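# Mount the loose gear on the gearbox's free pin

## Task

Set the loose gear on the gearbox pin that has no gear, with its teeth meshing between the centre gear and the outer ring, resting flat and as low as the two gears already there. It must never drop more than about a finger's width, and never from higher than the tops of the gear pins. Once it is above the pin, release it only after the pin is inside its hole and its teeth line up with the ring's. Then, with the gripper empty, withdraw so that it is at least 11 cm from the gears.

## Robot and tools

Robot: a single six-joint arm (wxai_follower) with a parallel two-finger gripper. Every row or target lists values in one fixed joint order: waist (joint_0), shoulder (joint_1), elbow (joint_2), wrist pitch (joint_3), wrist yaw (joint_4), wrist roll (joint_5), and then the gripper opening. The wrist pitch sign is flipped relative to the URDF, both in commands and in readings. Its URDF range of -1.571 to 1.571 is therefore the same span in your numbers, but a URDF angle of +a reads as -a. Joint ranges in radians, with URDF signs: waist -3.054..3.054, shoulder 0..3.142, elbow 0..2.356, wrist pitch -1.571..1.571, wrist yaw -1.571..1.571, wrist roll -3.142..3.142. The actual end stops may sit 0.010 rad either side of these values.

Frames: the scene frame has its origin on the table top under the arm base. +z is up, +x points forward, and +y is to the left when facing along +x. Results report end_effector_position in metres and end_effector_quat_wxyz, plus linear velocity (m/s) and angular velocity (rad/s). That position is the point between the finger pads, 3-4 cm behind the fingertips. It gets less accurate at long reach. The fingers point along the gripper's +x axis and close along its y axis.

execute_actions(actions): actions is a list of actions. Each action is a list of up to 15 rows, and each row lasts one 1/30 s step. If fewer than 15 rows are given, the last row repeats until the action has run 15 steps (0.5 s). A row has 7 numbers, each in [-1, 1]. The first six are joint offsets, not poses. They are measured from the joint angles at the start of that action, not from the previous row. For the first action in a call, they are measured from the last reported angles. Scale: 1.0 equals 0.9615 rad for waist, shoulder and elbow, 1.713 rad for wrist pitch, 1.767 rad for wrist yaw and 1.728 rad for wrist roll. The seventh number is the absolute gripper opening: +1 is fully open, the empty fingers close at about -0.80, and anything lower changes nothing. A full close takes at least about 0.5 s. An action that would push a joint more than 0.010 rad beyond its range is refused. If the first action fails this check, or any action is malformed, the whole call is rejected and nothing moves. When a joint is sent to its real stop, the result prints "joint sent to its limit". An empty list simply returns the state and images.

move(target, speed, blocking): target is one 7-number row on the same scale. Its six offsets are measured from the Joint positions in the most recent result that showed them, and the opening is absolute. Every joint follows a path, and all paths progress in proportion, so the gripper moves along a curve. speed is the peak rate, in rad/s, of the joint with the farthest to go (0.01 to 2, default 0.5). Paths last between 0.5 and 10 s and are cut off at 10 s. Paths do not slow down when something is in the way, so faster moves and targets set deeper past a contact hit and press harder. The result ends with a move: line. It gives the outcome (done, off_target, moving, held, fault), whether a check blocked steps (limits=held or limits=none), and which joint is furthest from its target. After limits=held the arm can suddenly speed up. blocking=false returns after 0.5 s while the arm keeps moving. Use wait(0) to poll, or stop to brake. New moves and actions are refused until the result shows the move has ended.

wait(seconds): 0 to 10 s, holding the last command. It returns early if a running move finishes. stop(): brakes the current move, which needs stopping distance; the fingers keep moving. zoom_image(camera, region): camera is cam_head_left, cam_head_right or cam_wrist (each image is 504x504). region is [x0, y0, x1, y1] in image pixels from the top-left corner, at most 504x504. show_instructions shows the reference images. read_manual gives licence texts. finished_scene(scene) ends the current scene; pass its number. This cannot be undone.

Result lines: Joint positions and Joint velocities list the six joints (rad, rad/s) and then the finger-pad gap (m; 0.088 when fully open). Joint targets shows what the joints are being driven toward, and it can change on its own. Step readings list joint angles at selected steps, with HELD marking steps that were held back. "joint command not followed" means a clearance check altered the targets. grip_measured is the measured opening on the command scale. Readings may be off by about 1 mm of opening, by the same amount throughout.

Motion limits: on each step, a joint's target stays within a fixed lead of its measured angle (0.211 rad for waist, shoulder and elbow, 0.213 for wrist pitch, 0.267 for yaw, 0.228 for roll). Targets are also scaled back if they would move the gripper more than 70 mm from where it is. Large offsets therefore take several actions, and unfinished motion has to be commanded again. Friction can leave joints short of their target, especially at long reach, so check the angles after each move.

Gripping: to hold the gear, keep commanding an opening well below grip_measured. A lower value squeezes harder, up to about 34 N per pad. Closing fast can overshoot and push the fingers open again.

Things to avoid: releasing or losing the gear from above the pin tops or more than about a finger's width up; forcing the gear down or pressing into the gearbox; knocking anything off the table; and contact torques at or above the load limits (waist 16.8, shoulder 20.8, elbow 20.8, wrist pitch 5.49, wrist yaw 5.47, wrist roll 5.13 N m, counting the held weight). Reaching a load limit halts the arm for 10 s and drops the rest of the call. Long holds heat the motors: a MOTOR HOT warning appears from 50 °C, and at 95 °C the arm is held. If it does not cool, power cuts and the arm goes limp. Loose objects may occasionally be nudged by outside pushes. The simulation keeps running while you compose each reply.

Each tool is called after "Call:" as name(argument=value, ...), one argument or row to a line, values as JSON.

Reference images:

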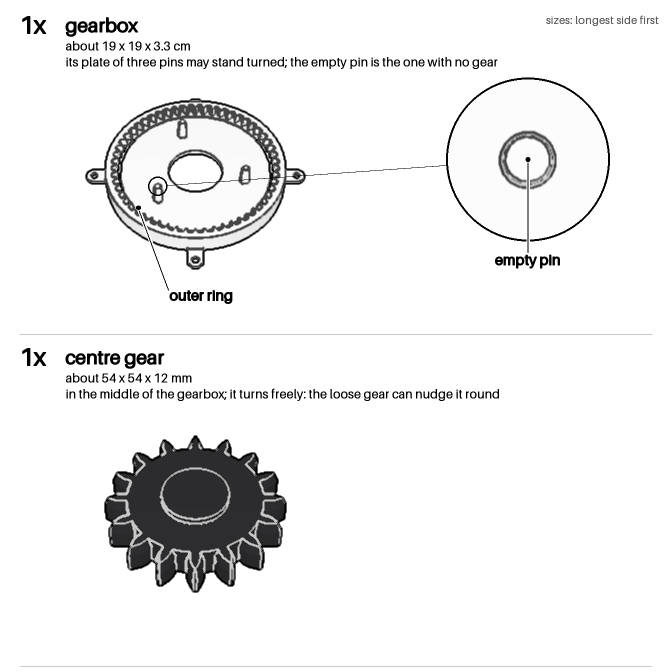

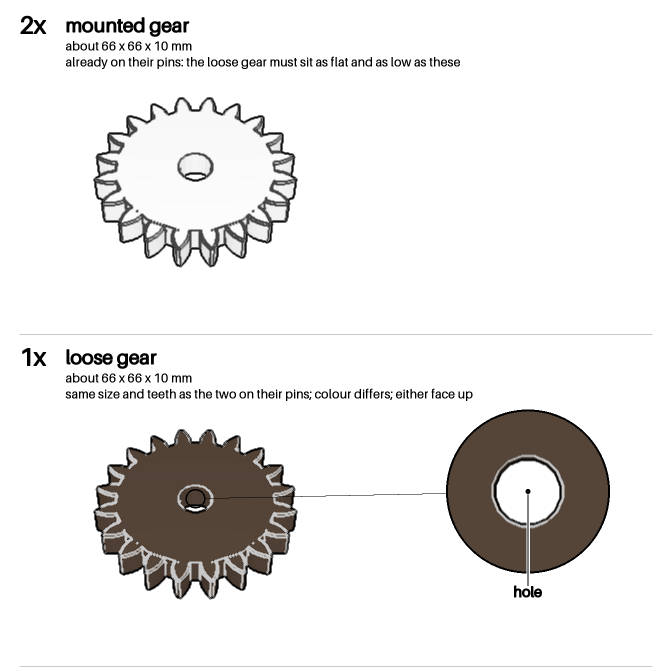

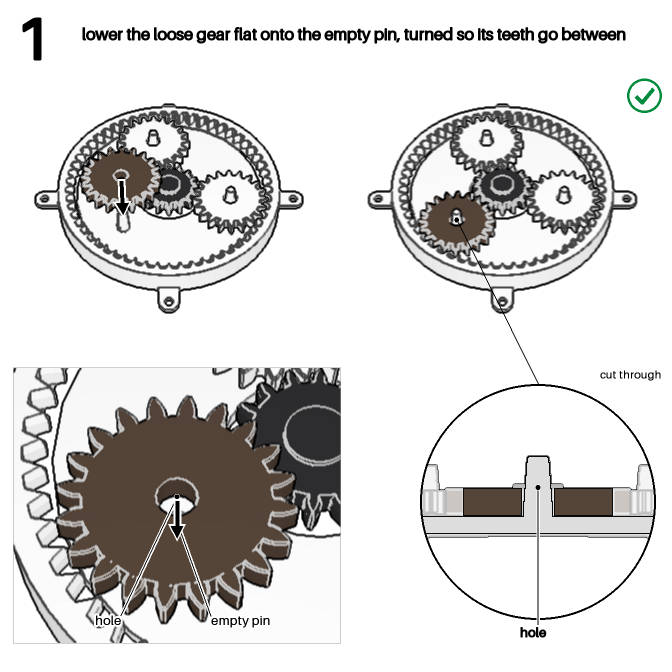

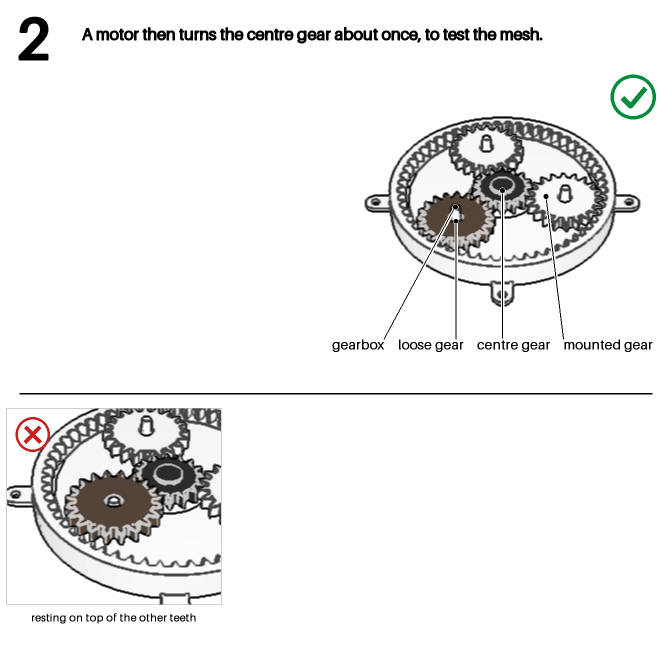

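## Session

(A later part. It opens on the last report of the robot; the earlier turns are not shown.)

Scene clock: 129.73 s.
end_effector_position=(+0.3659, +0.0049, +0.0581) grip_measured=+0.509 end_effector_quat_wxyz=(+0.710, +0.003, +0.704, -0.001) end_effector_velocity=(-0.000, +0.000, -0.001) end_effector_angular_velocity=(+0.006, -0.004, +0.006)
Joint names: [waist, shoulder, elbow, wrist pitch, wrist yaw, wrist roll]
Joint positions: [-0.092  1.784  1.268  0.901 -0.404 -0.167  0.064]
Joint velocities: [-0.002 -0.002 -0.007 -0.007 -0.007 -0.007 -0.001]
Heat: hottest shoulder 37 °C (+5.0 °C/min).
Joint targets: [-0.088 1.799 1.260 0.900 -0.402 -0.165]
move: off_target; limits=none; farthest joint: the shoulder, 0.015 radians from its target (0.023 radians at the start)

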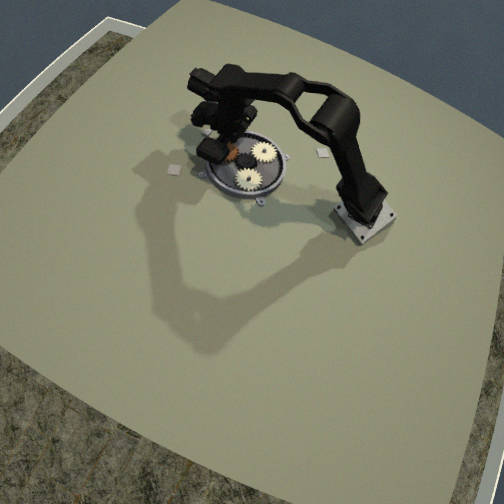

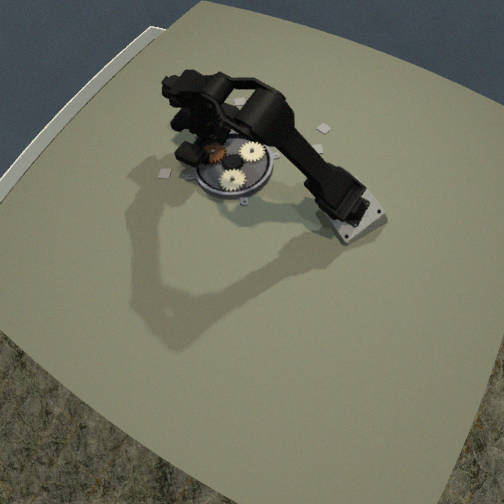

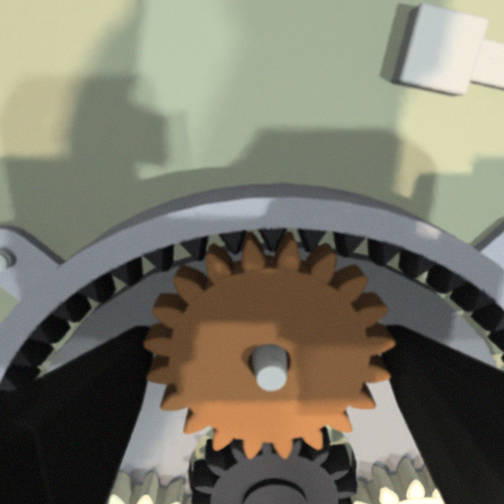

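Call:
move(
  target=[0.009,0.023,-0.023,-0.013,0,0.010,0.25],
  speed=0.02,
)

Scene clock: 133.10 s.
end_effector_position=(+0.3655, +0.0048, +0.0537) grip_measured=+0.509 end_effector_quat_wxyz=(+0.710, +0.006, +0.704, -0.005) end_effector_velocity=(-0.002, +0.000, -0.001) end_effector_angular_velocity=(+0.009, +0.009, -0.014)
Joint names: [waist, shoulder, elbow, wrist pitch, wrist yaw, wrist roll]
Joint positions: [-0.087  1.788  1.255  0.881 -0.404 -0.153  0.064]
Joint velocities: [-0.002  0.002 -0.002  0.007 -0.007  0.007 -0.   ]
Heat: hottest shoulder 38 °C (+5.0 °C/min).
Joint targets: [-0.083 1.806 1.246 0.879 -0.404 -0.150]
move: off_target; limits=none; farthest joint: the shoulder, 0.018 radians from its target (0.021 radians at the start)

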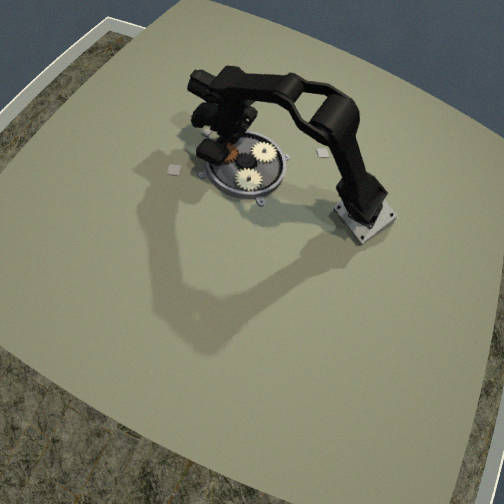

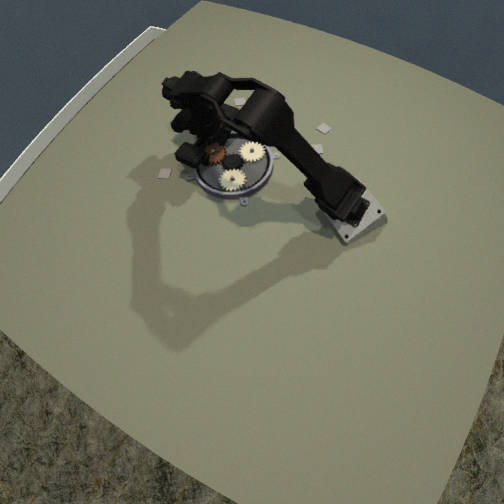

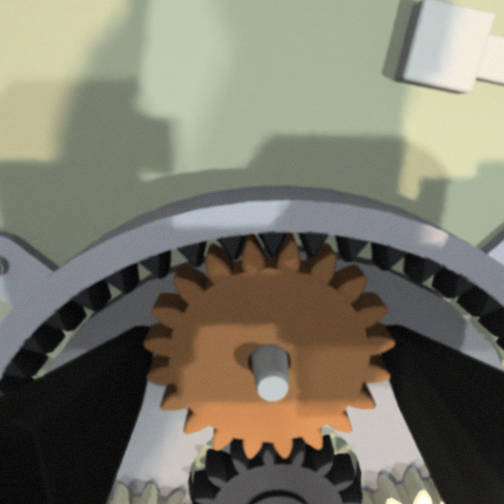

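Meshed. Release and lift.

Call:
move(
  target=[0,0,0,0,0,0,0.68],
)

Call:
move(
  target=[-0.05,-0.055,0.105,0.093,0,0,0.68],
  speed=0.25,
)

Call:
move(
  target=[-0.3,-0.35,0.1,0.2,0,0,0.68],
  speed=0.6,
)

Call:
zoom_image(
  camera="cam_head_left",
  region=[195,115,295,215],
)

Scene clock: 140.40 s.
end_effector_position=(+0.3654, +0.0047, +0.0536) grip_measured=+0.680 end_effector_quat_wxyz=(+0.710, +0.008, +0.704, -0.005) end_effector_velocity=(-0.002, +0.003, +0.001) end_effector_angular_velocity=(+0.022, +0.002, -0.012)
Joint names: [waist, shoulder, elbow, wrist pitch, wrist yaw, wrist roll]
Joint positions: [-0.088  1.789  1.255  0.881 -0.406 -0.151  0.072]
Joint velocities: [-0.002 -0.002 -0.002  0.007 -0.022  0.007 -0.   ]
Heat: hottest shoulder 38 °C (+5.0 °C/min).
Joint targets: [-0.087 1.788 1.255 0.881 -0.404 -0.153]
move: done; limits=none; farthest joint: the wrist yaw, 0.002 radians from its target (0.002 radians at the start)

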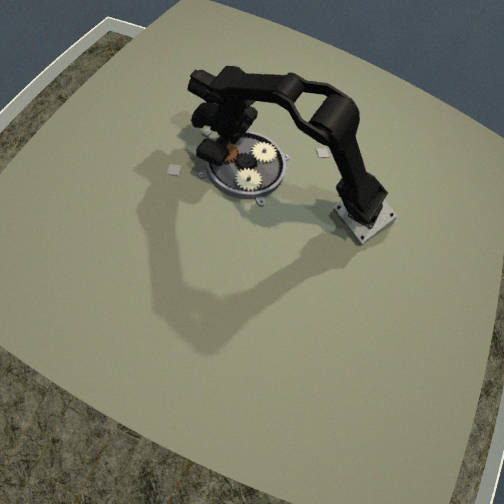

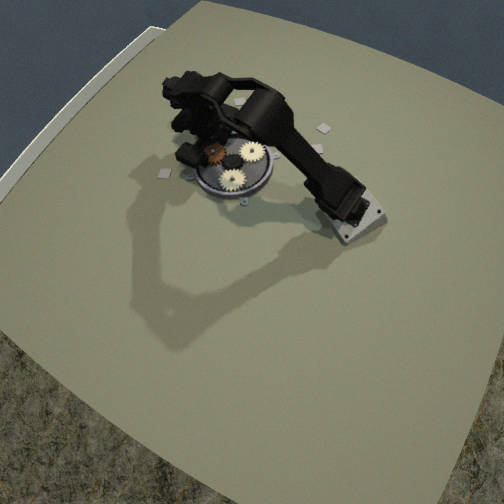

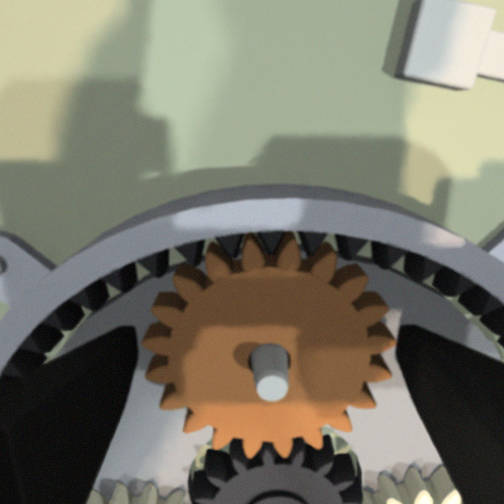

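Scene clock: 141.53 s.
end_effector_position=(+0.3658, +0.0039, +0.0926) grip_measured=+0.680 end_effector_quat_wxyz=(+0.709, +0.023, +0.704, -0.025) end_effector_velocity=(-0.005, +0.001, +0.000) end_effector_angular_velocity=(+0.011, +0.017, +0.011)
Joint names: [waist, shoulder, elbow, wrist pitch, wrist yaw, wrist roll]
Joint positions: [-0.135  1.747  1.35   1.038 -0.406 -0.151  0.072]
Joint velocities: [-0.002 -0.002 -0.002  0.022 -0.007 -0.022 -0.   ]
Heat: hottest shoulder 38 °C (+5.0 °C/min).
Joint targets: [-0.137 1.736 1.356 1.041 -0.406 -0.151]
move: off_target; limits=none; farthest joint: the shoulder, 0.011 radians from its target (0.052 radians at the start)

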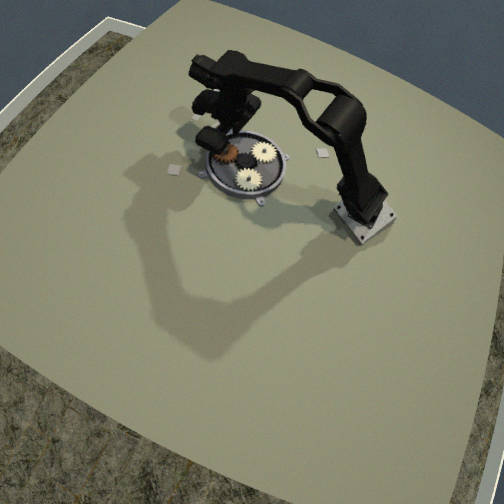

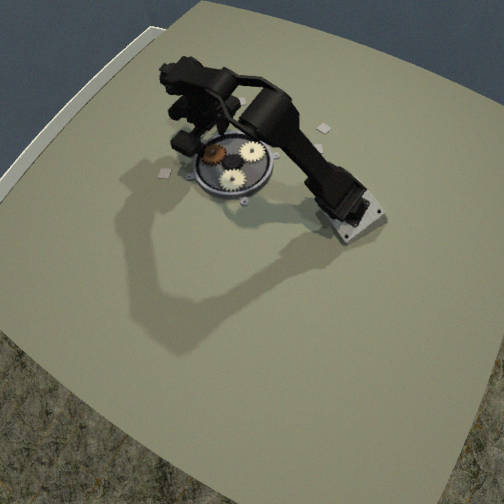

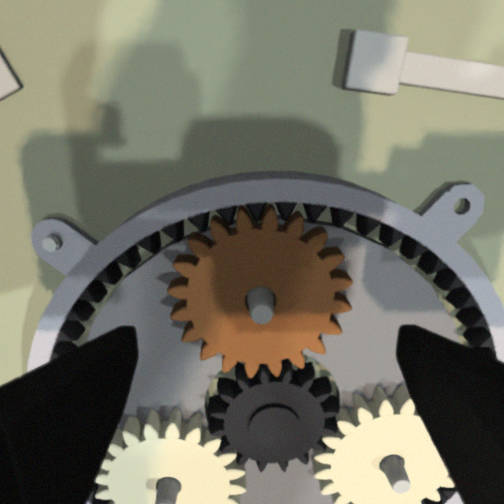

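Scene clock: 142.70 s.
end_effector_position=(+0.3063, -0.0079, +0.2320) grip_measured=+0.680 end_effector_quat_wxyz=(+0.761, +0.072, +0.631, -0.133) end_effector_velocity=(-0.002, +0.002, +0.001) end_effector_angular_velocity=(+0.006, -0.001, +0.005)
Joint names: [waist, shoulder, elbow, wrist pitch, wrist yaw, wrist roll]
Joint positions: [-0.42   1.415  1.443  1.378 -0.406 -0.151  0.072]
Joint velocities: [-0.002 -0.007 -0.002  0.007 -0.007 -0.007 -0.   ]
Heat: hottest shoulder 38 °C (+5.1 °C/min).
Joint targets: [-0.423 1.410 1.446 1.381 -0.406 -0.151]
move: done; limits=none; farthest joint: the shoulder, 0.004 radians from its target (0.336 radians at the start)

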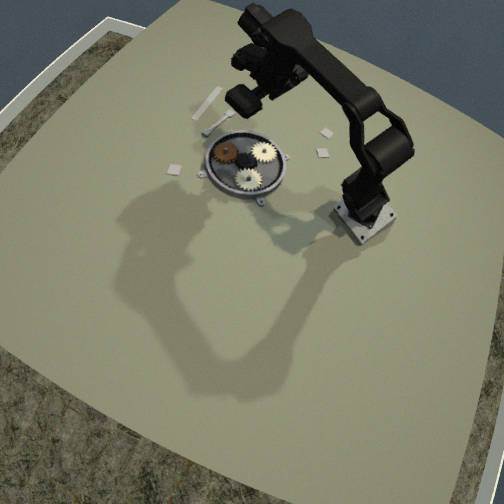

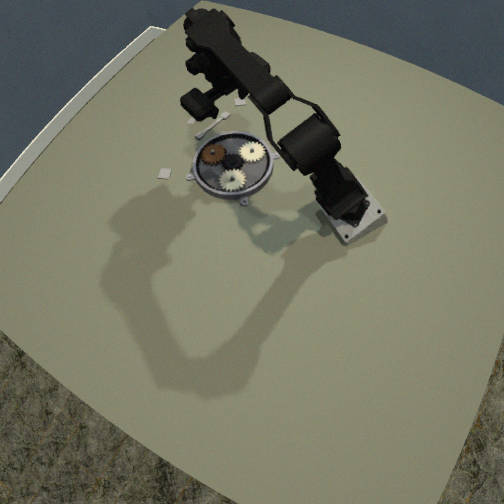

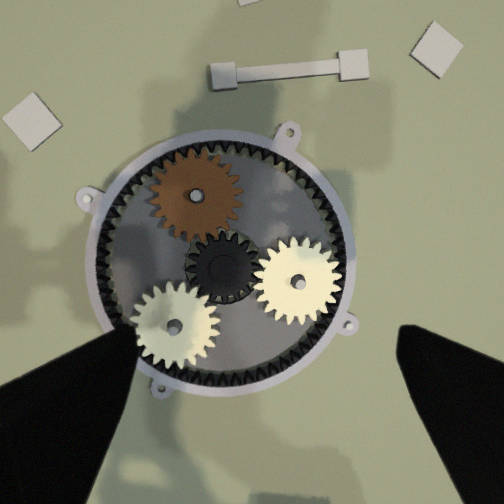

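Region (195, 115, 295, 215) of cam_head_left's 504x504 image, scaled by 5.040, with more detail than that image has.

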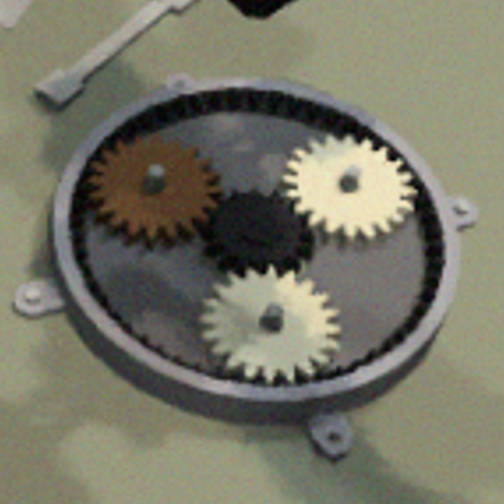

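Call:
finished_scene(
  scene=1,
)

The scene is finished: the task was done.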